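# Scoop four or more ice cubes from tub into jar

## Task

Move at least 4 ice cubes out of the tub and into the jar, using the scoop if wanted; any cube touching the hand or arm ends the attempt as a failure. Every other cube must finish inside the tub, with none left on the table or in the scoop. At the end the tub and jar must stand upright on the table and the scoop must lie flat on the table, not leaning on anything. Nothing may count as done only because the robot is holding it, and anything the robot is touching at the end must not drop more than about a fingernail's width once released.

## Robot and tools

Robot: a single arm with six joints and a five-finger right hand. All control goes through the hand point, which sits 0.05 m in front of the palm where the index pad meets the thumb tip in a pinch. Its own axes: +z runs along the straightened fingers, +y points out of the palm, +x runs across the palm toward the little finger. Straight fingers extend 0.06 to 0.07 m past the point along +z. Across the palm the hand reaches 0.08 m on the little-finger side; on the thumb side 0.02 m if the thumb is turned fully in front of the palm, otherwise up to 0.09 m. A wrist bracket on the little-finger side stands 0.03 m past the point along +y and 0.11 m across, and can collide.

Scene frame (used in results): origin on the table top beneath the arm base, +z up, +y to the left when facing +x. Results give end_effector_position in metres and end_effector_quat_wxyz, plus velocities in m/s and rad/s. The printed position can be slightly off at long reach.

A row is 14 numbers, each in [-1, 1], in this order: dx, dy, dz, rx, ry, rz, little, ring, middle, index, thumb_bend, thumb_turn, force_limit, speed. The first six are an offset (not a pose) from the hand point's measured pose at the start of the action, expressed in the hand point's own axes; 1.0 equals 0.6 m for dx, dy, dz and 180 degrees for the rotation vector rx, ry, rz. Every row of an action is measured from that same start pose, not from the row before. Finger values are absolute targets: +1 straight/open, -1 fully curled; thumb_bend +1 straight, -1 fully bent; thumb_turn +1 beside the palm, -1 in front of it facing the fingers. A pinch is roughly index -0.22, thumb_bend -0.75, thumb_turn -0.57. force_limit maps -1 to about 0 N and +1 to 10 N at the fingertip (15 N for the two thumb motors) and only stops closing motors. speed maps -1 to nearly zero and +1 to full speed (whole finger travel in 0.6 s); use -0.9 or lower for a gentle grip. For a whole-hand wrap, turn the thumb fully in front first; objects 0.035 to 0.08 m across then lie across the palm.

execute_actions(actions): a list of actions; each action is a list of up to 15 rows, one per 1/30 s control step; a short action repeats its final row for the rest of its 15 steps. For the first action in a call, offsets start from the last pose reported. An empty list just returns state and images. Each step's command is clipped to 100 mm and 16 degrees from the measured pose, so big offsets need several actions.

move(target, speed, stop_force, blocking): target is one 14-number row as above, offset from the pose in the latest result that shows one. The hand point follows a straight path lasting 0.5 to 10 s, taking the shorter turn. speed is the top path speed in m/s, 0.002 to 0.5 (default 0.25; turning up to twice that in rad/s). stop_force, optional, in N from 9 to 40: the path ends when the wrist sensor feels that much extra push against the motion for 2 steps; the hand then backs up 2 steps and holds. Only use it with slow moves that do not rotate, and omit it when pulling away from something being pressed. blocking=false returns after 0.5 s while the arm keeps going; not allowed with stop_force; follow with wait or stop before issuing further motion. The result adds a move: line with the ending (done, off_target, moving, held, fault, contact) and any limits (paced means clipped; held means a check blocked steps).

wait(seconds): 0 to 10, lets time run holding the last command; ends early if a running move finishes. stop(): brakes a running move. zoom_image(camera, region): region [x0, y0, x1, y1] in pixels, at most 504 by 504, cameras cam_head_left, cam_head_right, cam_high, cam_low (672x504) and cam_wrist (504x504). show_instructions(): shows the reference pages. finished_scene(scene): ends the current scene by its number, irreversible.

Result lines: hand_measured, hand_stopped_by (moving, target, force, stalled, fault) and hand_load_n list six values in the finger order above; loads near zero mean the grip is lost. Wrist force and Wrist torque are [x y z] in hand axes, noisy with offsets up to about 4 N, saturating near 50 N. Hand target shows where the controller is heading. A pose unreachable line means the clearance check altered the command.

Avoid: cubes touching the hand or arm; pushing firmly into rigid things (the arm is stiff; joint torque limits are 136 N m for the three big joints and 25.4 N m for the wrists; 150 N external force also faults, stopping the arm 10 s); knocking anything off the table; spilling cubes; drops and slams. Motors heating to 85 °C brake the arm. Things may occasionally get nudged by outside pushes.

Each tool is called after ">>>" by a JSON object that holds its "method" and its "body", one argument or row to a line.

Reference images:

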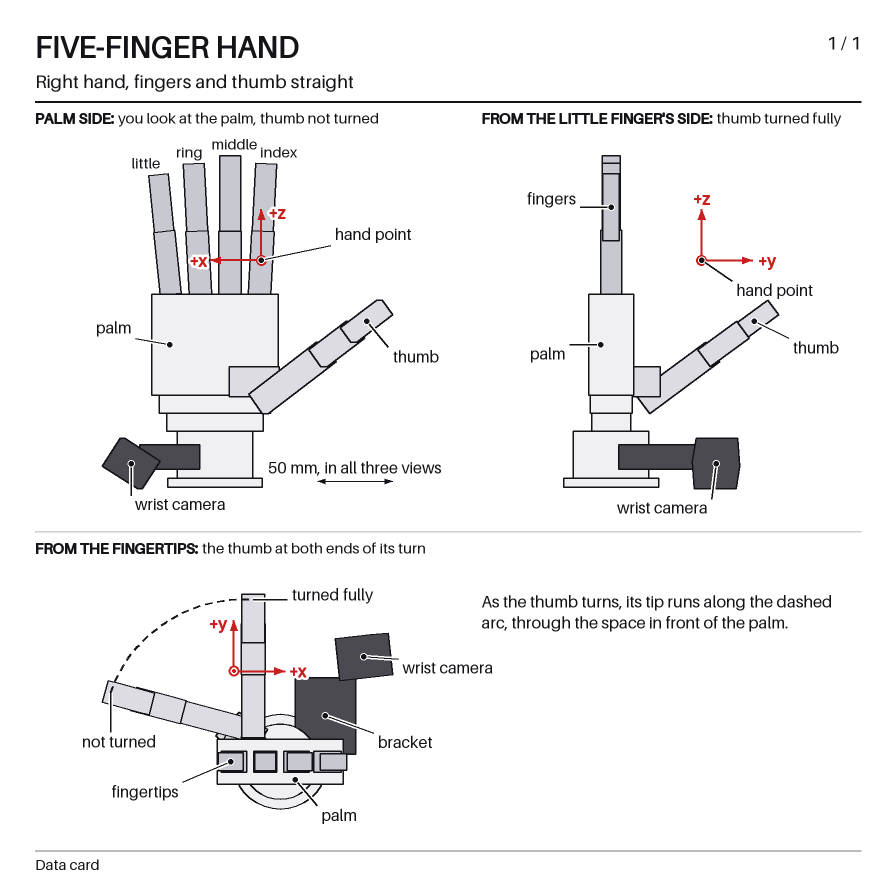

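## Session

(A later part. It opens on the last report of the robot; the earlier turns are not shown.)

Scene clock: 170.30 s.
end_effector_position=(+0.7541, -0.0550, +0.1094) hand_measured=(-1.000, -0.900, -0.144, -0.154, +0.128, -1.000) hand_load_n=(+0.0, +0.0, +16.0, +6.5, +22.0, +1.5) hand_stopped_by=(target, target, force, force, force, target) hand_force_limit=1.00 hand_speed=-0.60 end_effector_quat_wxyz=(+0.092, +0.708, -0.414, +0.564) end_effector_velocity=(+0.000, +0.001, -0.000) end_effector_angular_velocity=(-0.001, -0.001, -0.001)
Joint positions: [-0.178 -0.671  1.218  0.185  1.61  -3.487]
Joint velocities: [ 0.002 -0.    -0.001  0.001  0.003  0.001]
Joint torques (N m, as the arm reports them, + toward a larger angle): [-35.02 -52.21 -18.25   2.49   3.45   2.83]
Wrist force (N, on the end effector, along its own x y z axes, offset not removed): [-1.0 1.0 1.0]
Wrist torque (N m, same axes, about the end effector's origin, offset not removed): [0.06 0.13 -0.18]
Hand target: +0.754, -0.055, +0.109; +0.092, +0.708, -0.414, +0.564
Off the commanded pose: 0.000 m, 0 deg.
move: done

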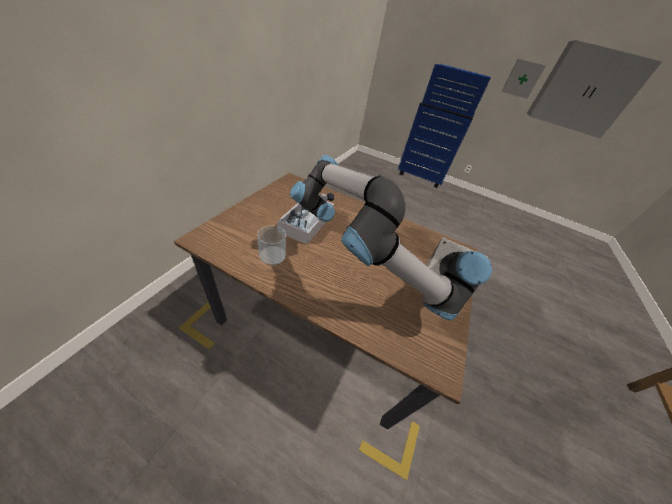

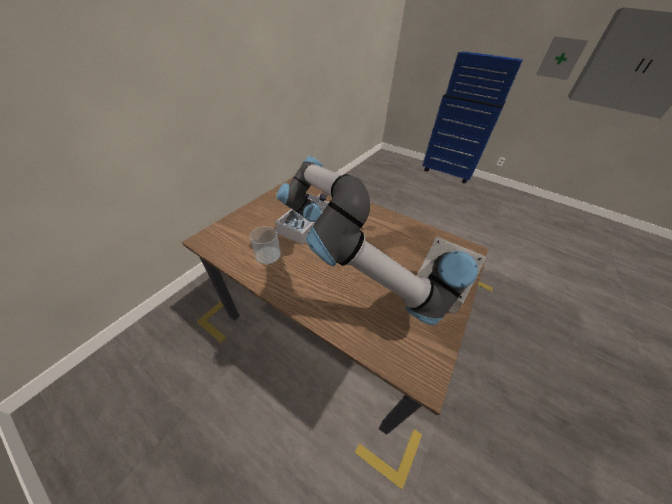

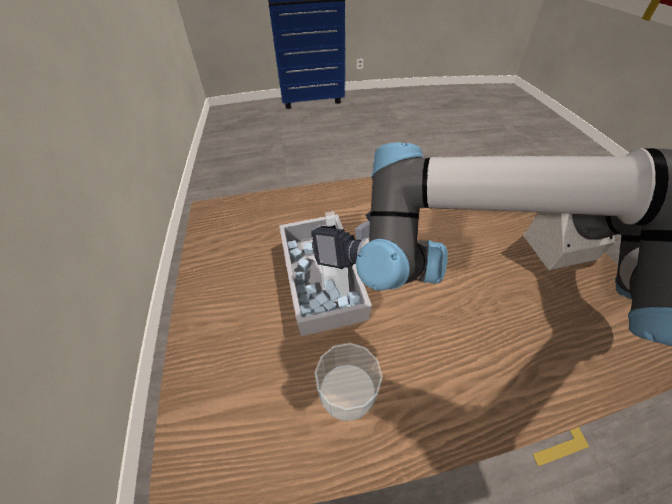

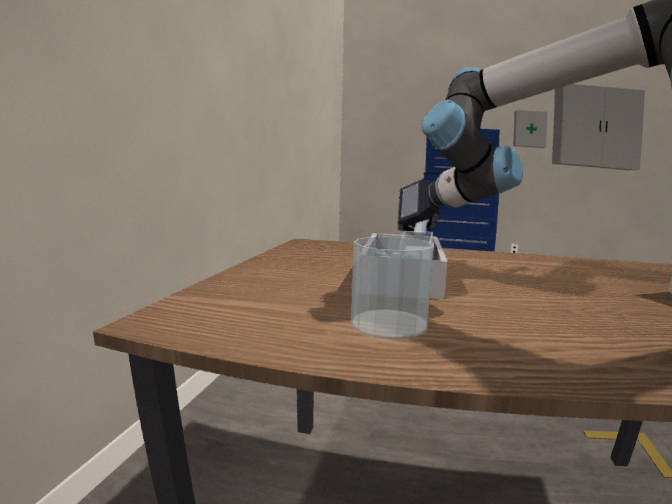

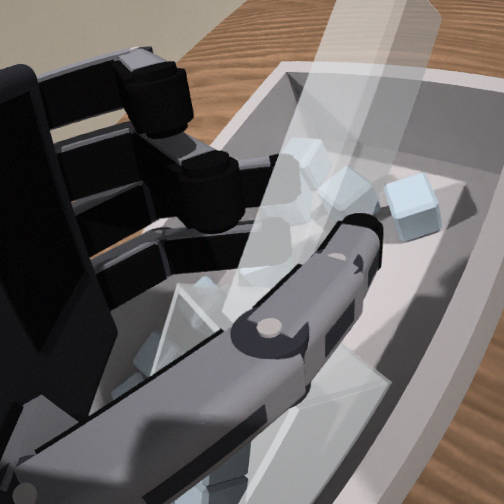

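>>> {"method": "move", "body": {
  "target": [-0.044,0.017,0.017,0,-0.061,0.056,-1,-0.9,-0.9,-0.9,-0.9,-1,1,-0.6],
  "speed": 0.05
}}

>>> {"method": "move", "body": {
  "target": [0.03,0,0,0,-0.101,0.094,-1,-0.9,-0.9,-0.9,-0.9,-1,1,-0.6],
  "speed": 0.05
}}

>>> {"method": "zoom_image", "body": {
  "camera": "cam_high",
  "region": [230,130,450,350]
}}

Scene clock: 180.77 s.
end_effector_position=(+0.7539, -0.0549, +0.0793) hand_measured=(-1.000, -0.900, -0.144, -0.154, +0.128, -1.000) hand_load_n=(+0.0, +0.0, +16.0, +6.5, +22.0, +1.5) hand_stopped_by=(target, target, force, force, force, target) hand_force_limit=1.00 hand_speed=-0.60 end_effector_quat_wxyz=(+0.002, +0.720, -0.482, +0.500) end_effector_velocity=(-0.000, +0.000, -0.001) end_effector_angular_velocity=(+0.007, +0.002, +0.001)
Joint positions: [-0.238 -0.626  1.2    0.214  1.383 -3.357]
Joint velocities: [-0.001  0.002 -0.     0.001 -0.006  0.003]
Joint torques (N m, as the arm reports them, + toward a larger angle): [-50.54 -23.65 -18.94   2.62  -1.69   2.59]
Wrist force (N, on the end effector, along its own x y z axes, offset not removed): [0.7 3.1 2.6]
Wrist torque (N m, same axes, about the end effector's origin, offset not removed): [0.16 -0.09 0.13]
Hand target: +0.754, -0.055, +0.079; +0.002, +0.720, -0.482, +0.500
Off the commanded pose: 0.000 m, 0 deg.
move: done

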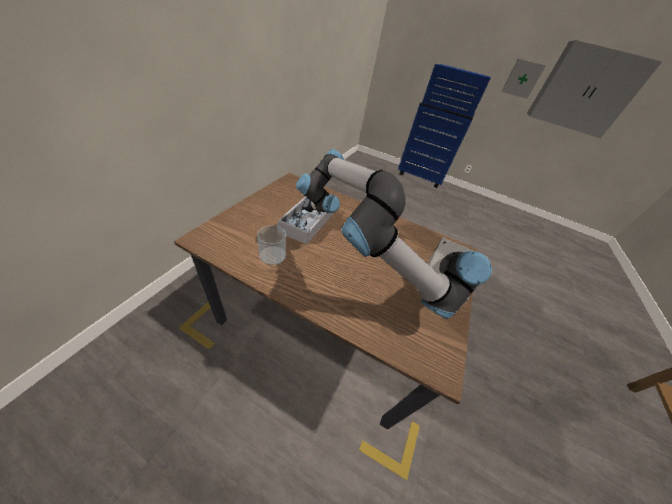

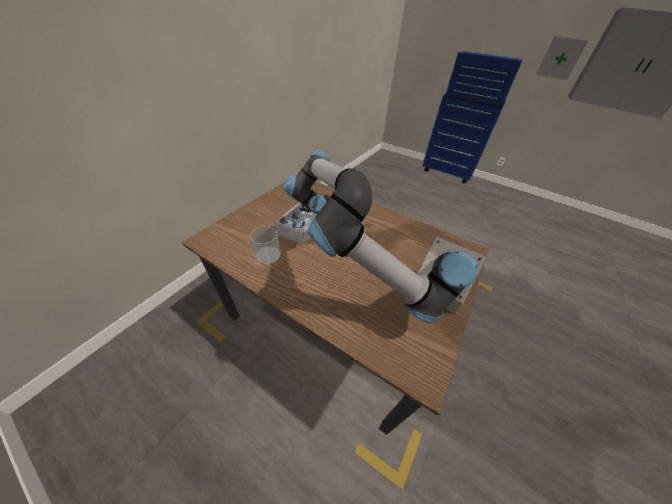

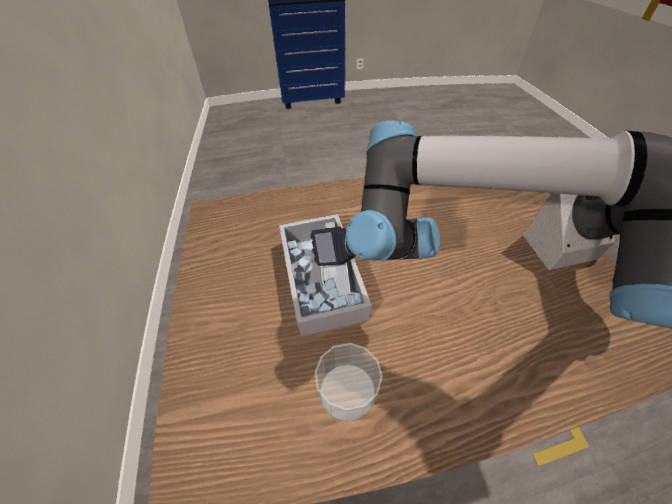

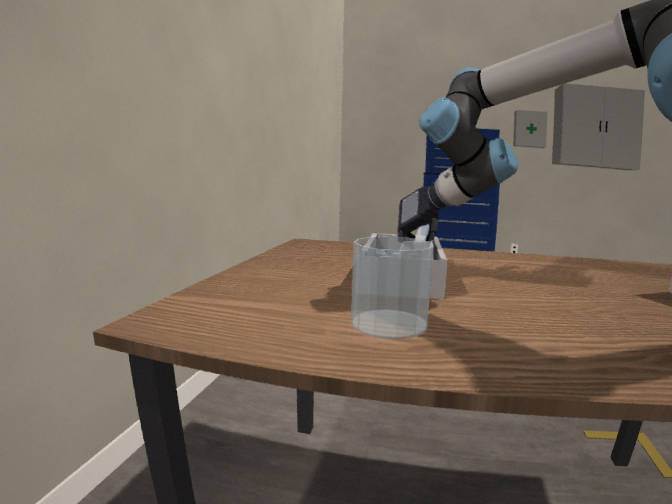

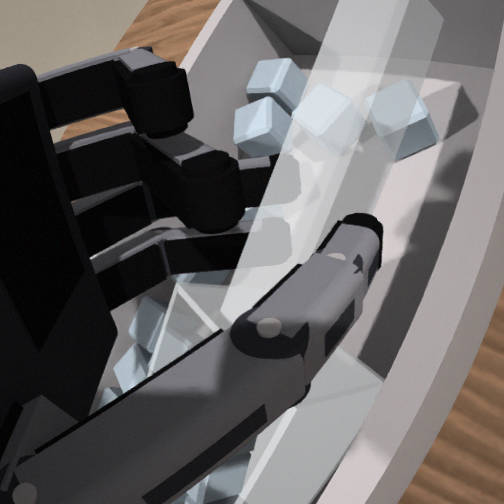

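Scene clock: 185.37 s.
end_effector_position=(+0.7545, -0.0675, +0.0922) hand_measured=(-1.000, -0.900, -0.144, -0.154, +0.128, -1.000) hand_load_n=(+0.0, +0.0, +16.5, +6.0, +22.0, +0.5) hand_stopped_by=(target, target, force, force, force, target) hand_force_limit=1.00 hand_speed=-0.60 end_effector_quat_wxyz=(-0.146, +0.711, -0.576, +0.376) end_effector_velocity=(+0.001, -0.000, +0.000) end_effector_angular_velocity=(+0.006, +0.000, +0.002)
Joint positions: [-0.405 -0.515  1.088  0.318  0.958 -3.215]
Joint velocities: [-0.002  0.003 -0.005  0.002 -0.007  0.001]
Joint torques (N m, as the arm reports them, + toward a larger angle): [-52.59 -24.99 -19.42   2.41  -2.18   2.44]
Wrist force (N, on the end effector, along its own x y z axes, offset not removed): [-1.5 3.7 0.2]
Wrist torque (N m, same axes, about the end effector's origin, offset not removed): [0.40 0.23 0.07]
Hand target: +0.755, -0.068, +0.092; -0.147, +0.711, -0.576, +0.375
Off the commanded pose: 0.000 m, 0 deg.
move: done

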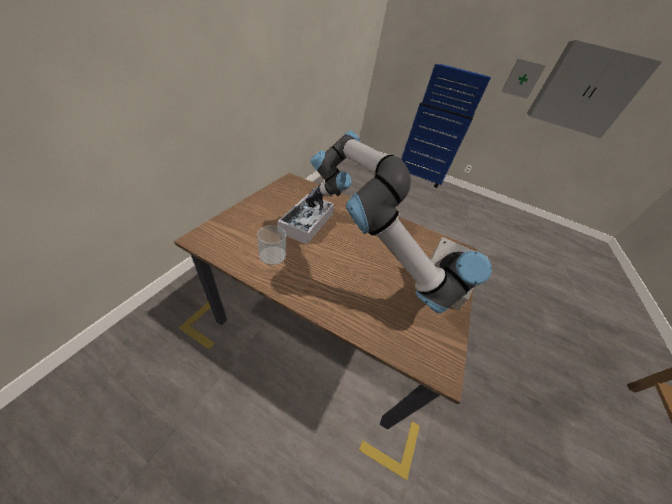

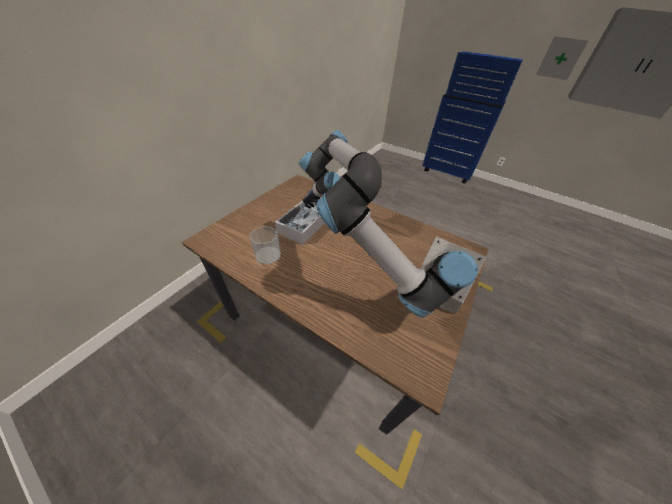

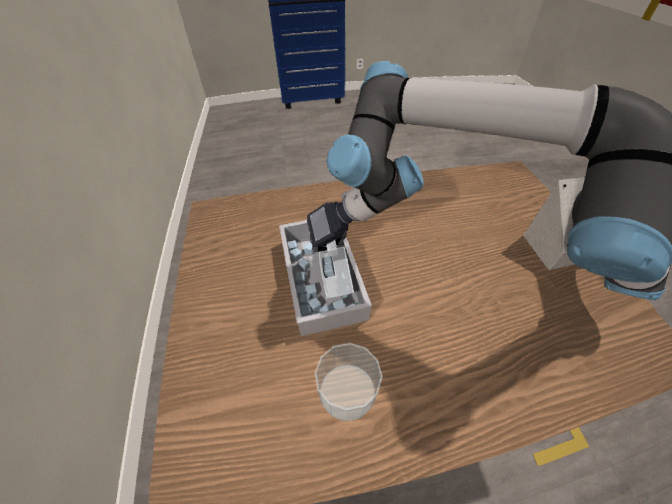

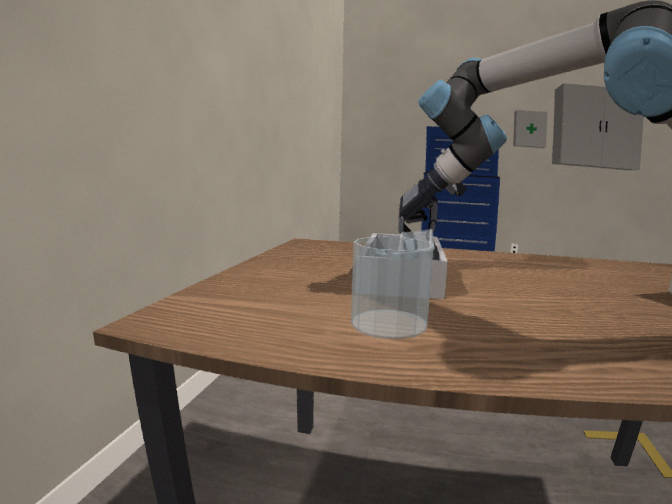

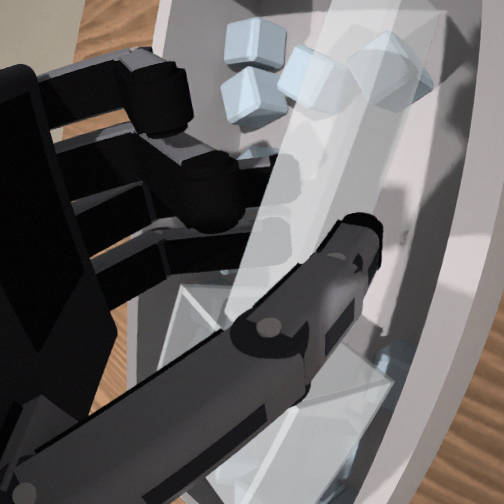

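Region (230, 130, 450, 350) of cam_high's 672x504 image, scaled by 2.291, with more detail than that image has.

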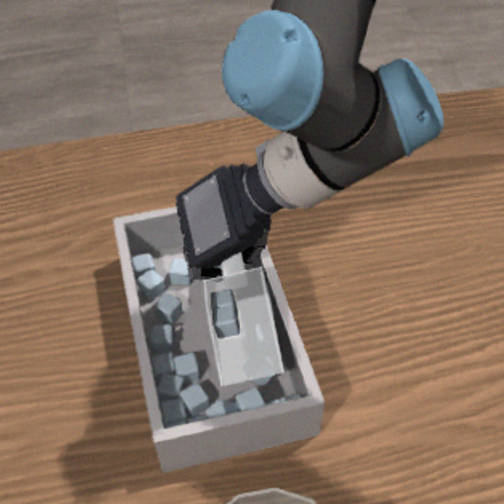

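>>> {"method": "move", "body": {
  "target": [0.092,-0.16,-0.169,0,0,0,-1,-0.9,-0.9,-0.9,-0.9,-1,1,-0.6],
  "speed": 0.1
}}

>>> {"method": "move", "body": {
  "target": [-0.31,-0.098,-0.075,0,0,0,-1,-0.9,-0.9,-0.9,-0.9,-1,1,-0.6],
  "speed": 0.1
}}

Scene clock: 193.50 s.
end_effector_position=(+0.7543, -0.0681, +0.2423) hand_measured=(-1.000, -0.900, -0.144, -0.154, +0.128, -1.000) hand_load_n=(+0.0, +0.0, +16.5, +6.0, +22.0, +0.5) hand_stopped_by=(target, target, force, force, force, target) hand_force_limit=1.00 hand_speed=-0.60 end_effector_quat_wxyz=(-0.146, +0.711, -0.576, +0.376) end_effector_velocity=(+0.000, -0.001, +0.002) end_effector_angular_velocity=(-0.001, -0.001, -0.001)
Joint positions: [-0.553 -0.545  0.869  0.658  0.87  -3.366]
Joint velocities: [-0.003  0.001 -0.005  0.004 -0.    -0.002]
Joint torques (N m, as the arm reports them, + toward a larger angle): [-52.03 -21.68 -19.62   2.47  -2.28  -2.74]
Wrist force (N, on the end effector, along its own x y z axes, offset not removed): [1.8 4.6 1.9]
Wrist torque (N m, same axes, about the end effector's origin, offset not removed): [0.38 -0.40 0.14]
Hand target: +0.754, -0.068, +0.242; -0.146, +0.711, -0.576, +0.376
Off the commanded pose: 0.000 m, 0 deg.
move: done

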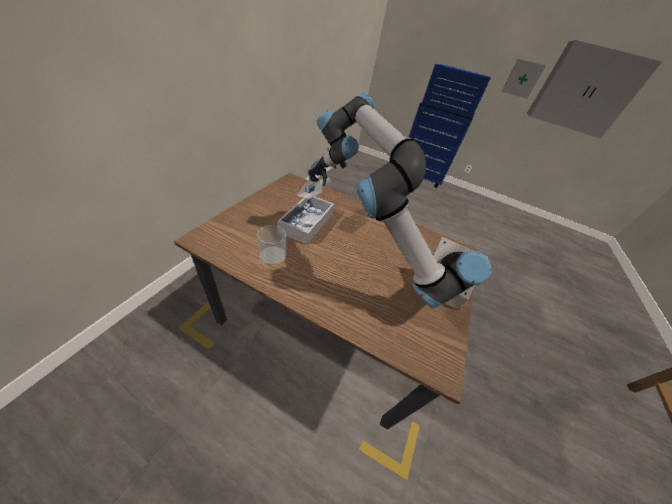

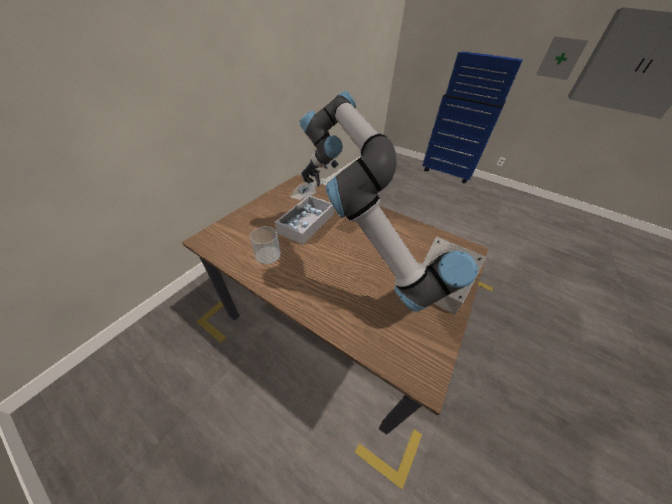

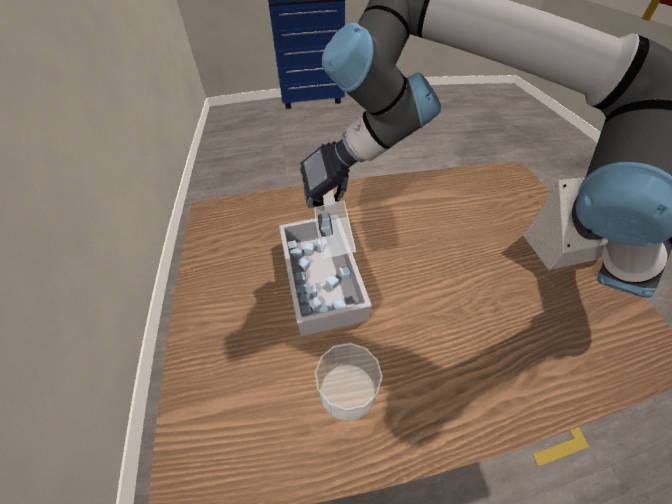

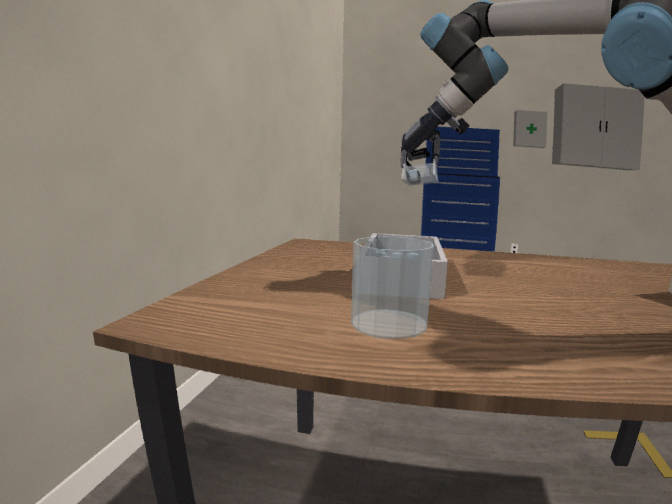

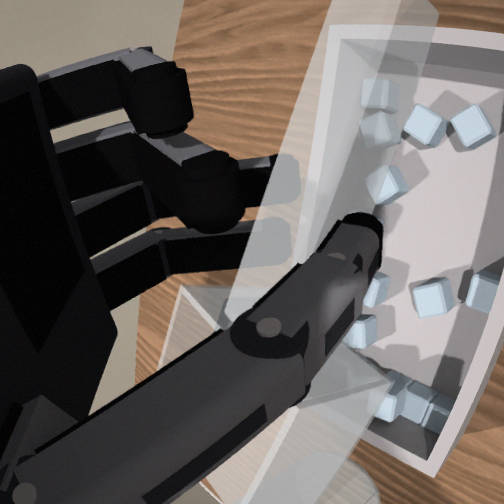

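Scene clock: 195.93 s.
end_effector_position=(+0.7544, +0.1322, +0.2427) hand_measured=(-1.000, -0.900, -0.144, -0.154, +0.128, -1.000) hand_load_n=(+0.0, +0.0, +16.5, +6.0, +22.0, +0.5) hand_stopped_by=(target, target, force, force, force, target) hand_force_limit=1.00 hand_speed=-0.60 end_effector_quat_wxyz=(-0.146, +0.711, -0.576, +0.376) end_effector_velocity=(+0.000, +0.001, +0.001) end_effector_angular_velocity=(+0.000, -0.001, +0.001)
Joint positions: [-0.353 -0.779  0.911  0.731  0.991 -3.167]
Joint velocities: [ 0.001 -0.001 -0.003  0.001 -0.     0.001]
Joint torques (N m, as the arm reports them, + toward a larger angle): [-35.23 -46.27 -20.44   2.51   2.95   2.65]
Wrist force (N, on the end effector, along its own x y z axes, offset not removed): [0.3 2.6 3.6]
Wrist torque (N m, same axes, about the end effector's origin, offset not removed): [0.19 -0.06 0.14]
Hand target: +0.754, +0.132, +0.243; -0.146, +0.711, -0.576, +0.376
Off the commanded pose: 0.000 m, 0 deg.
move: done

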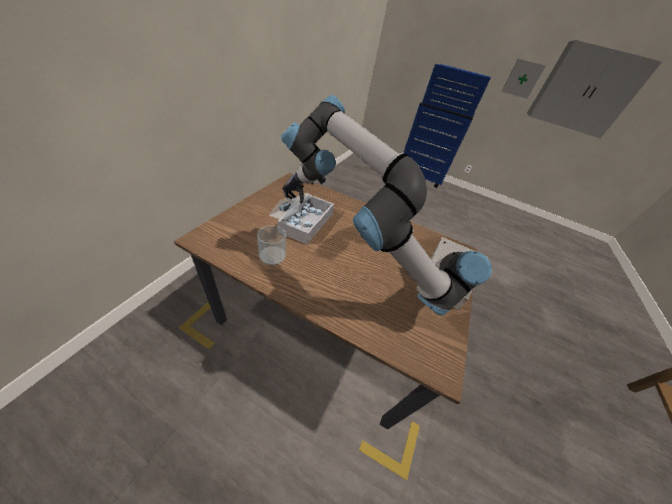

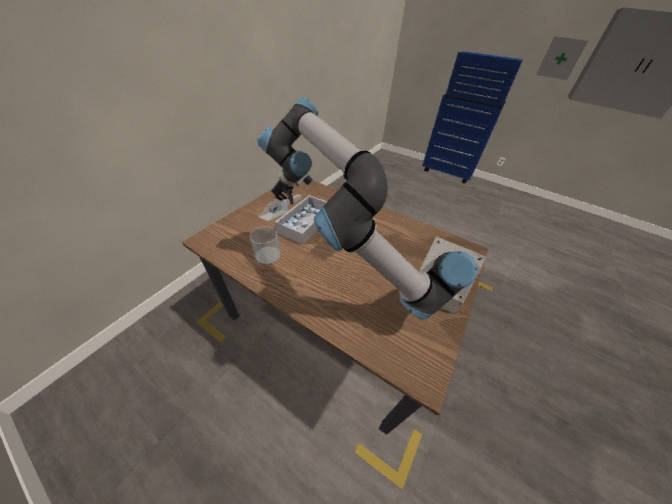

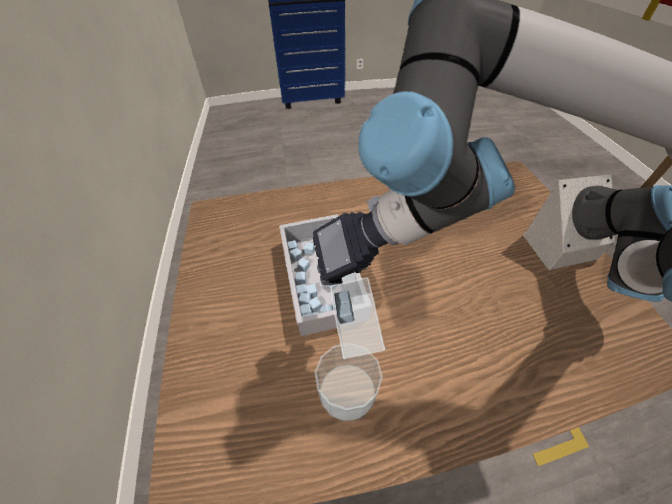

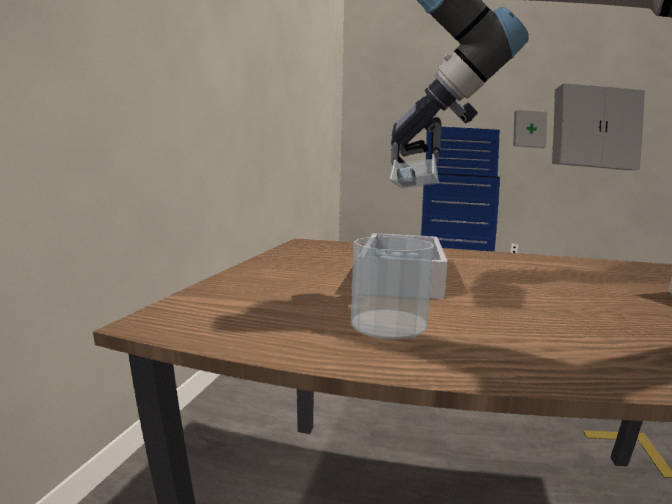

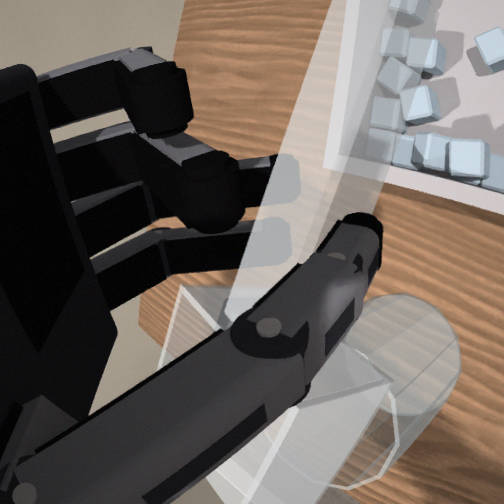

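>>> {"method": "move", "body": {
  "target": [-0.022,0.008,0.08,0,0,0,-1,-0.9,-0.9,-0.9,-0.9,-1,1,-0.6],
  "speed": 0.08
}}

>>> {"method": "move", "body": {
  "target": [0.018,-0.032,-0.034,0,0.162,-0.15,-1,-0.9,-0.9,-0.9,-0.9,-1,1,-0.6],
  "speed": 0.1
}}

Scene clock: 202.17 s.
end_effector_position=(+0.7840, +0.1323, +0.2025) hand_measured=(-1.000, -0.900, -0.144, -0.154, +0.128, -1.000) hand_load_n=(+0.0, +0.0, +16.5, +6.0, +22.0, +0.5) hand_stopped_by=(target, target, force, force, force, target) hand_force_limit=1.00 hand_speed=-0.60 end_effector_quat_wxyz=(-0.147, +0.711, -0.576, +0.376) end_effector_velocity=(+0.000, -0.001, -0.002) end_effector_angular_velocity=(+0.001, +0.004, -0.003)
Joint positions: [-0.295 -0.693  0.824  0.705  1.029 -3.115]
Joint velocities: [ 0.001  0.005 -0.004  0.004  0.001  0.   ]
Joint torques (N m, as the arm reports them, + toward a larger angle): [-37.69 -18.91 -19.76   2.51   3.15   2.6 ]
Wrist force (N, on the end effector, along its own x y z axes, offset not removed): [1.9 2.2 -0.6]
Wrist torque (N m, same axes, about the end effector's origin, offset not removed): [0.32 -0.23 0.16]
Hand target: +0.784, +0.132, +0.202; -0.147, +0.711, -0.576, +0.376
Off the commanded pose: 0.000 m, 0 deg.
move: done

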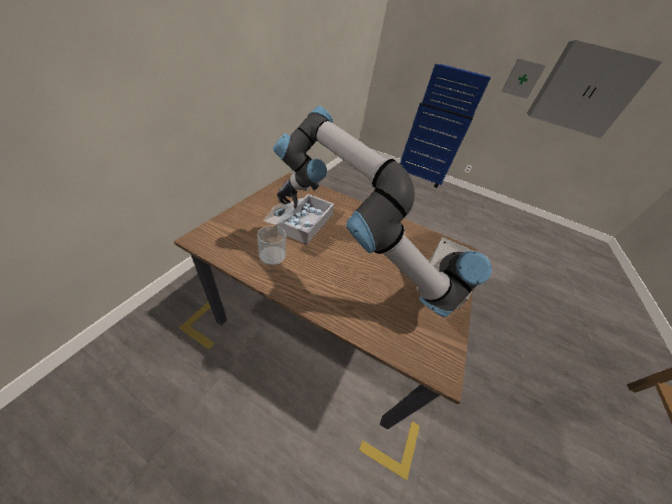

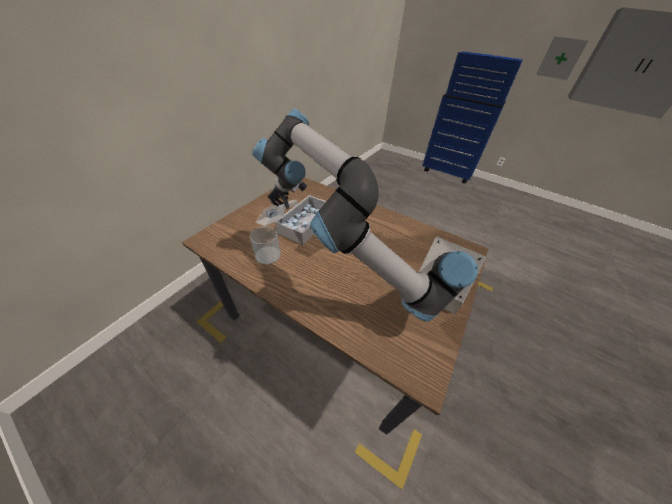

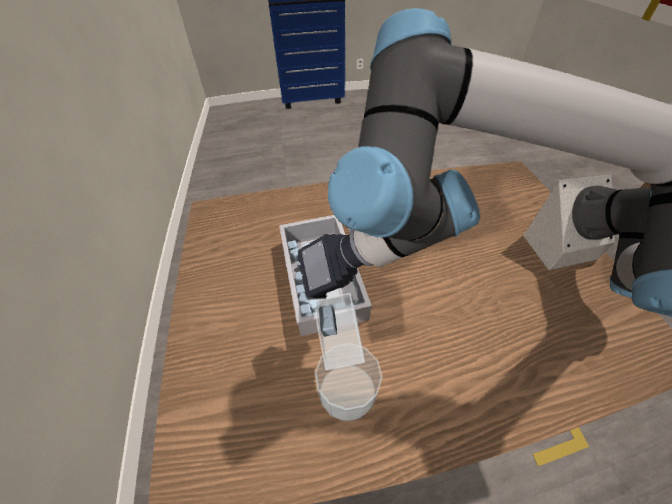

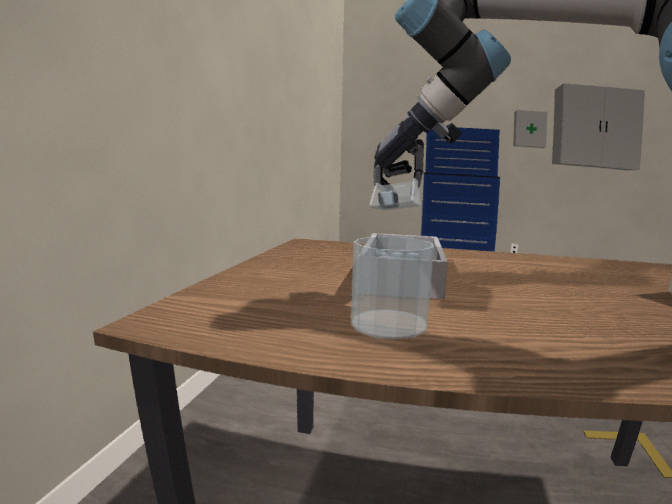

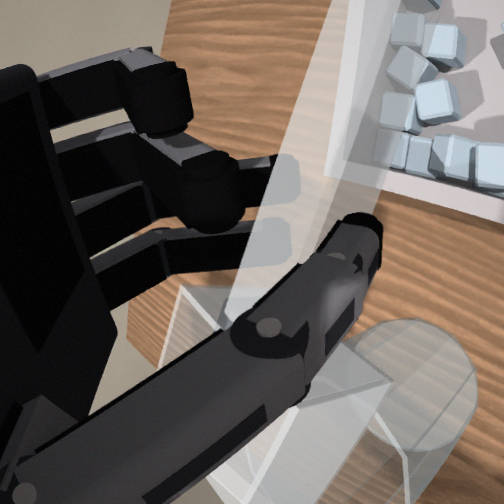

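Scene clock: 205.97 s.
end_effector_position=(+0.7838, +0.1327, +0.2326) hand_measured=(-1.000, -0.900, -0.144, -0.154, +0.128, -1.000) hand_load_n=(+0.0, +0.0, +16.5, +5.5, +22.0, +0.5) hand_stopped_by=(target, target, force, force, force, target) hand_force_limit=1.00 hand_speed=-0.60 end_effector_quat_wxyz=(+0.092, +0.708, -0.414, +0.564) end_effector_velocity=(-0.000, -0.001, +0.000) end_effector_angular_velocity=(-0.007, -0.001, -0.002)
Joint positions: [-0.098 -0.756  0.786  0.706  1.669 -3.434]
Joint velocities: [ 0.002  0.     0.001 -0.002  0.008 -0.003]
Joint torques (N m, as the arm reports them, + toward a larger angle): [-35.34 -51.09 -19.24  -1.77   4.12  -3.04]
Wrist force (N, on the end effector, along its own x y z axes, offset not removed): [0.7 3.9 3.2]
Wrist torque (N m, same axes, about the end effector's origin, offset not removed): [0.30 -0.22 0.19]
Hand target: +0.784, +0.133, +0.233; +0.092, +0.708, -0.414, +0.564
Off the commanded pose: 0.000 m, 0 deg.
move: done

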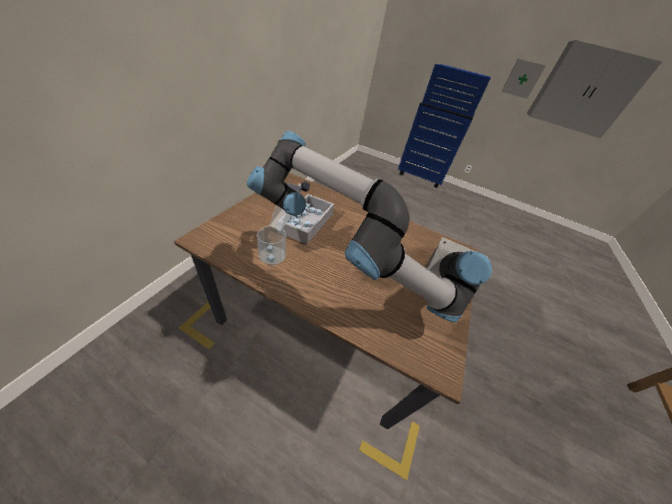

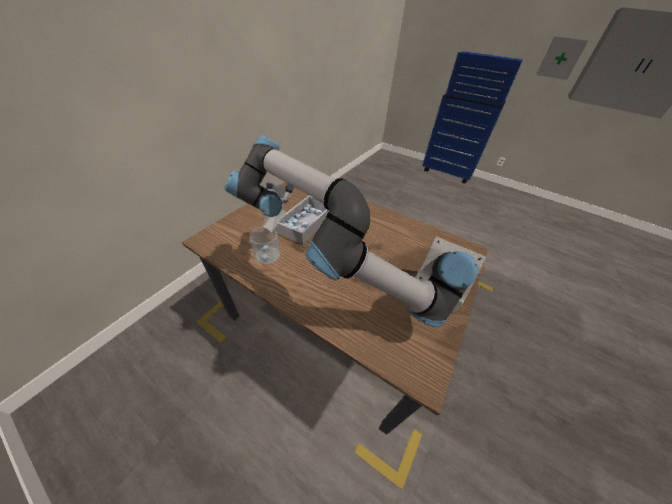

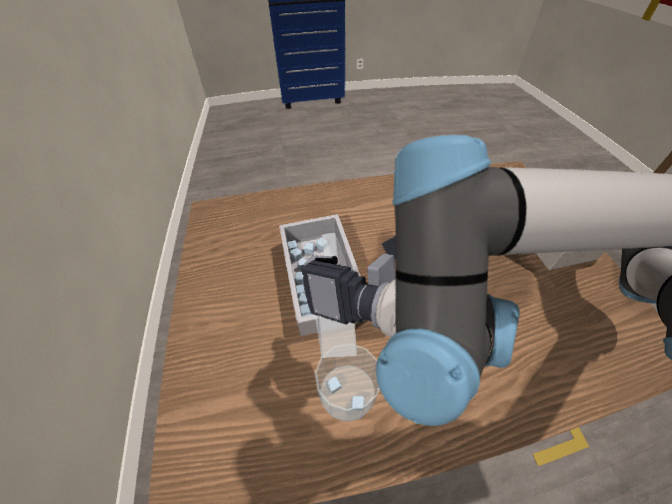

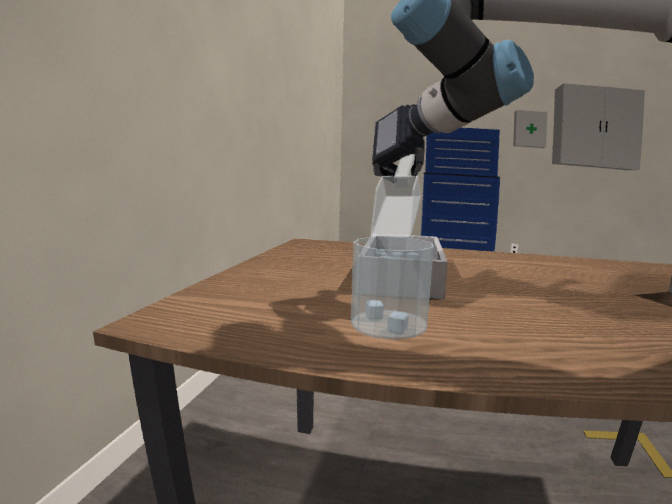

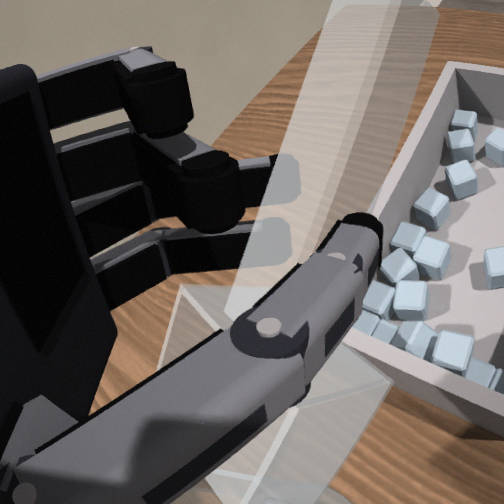

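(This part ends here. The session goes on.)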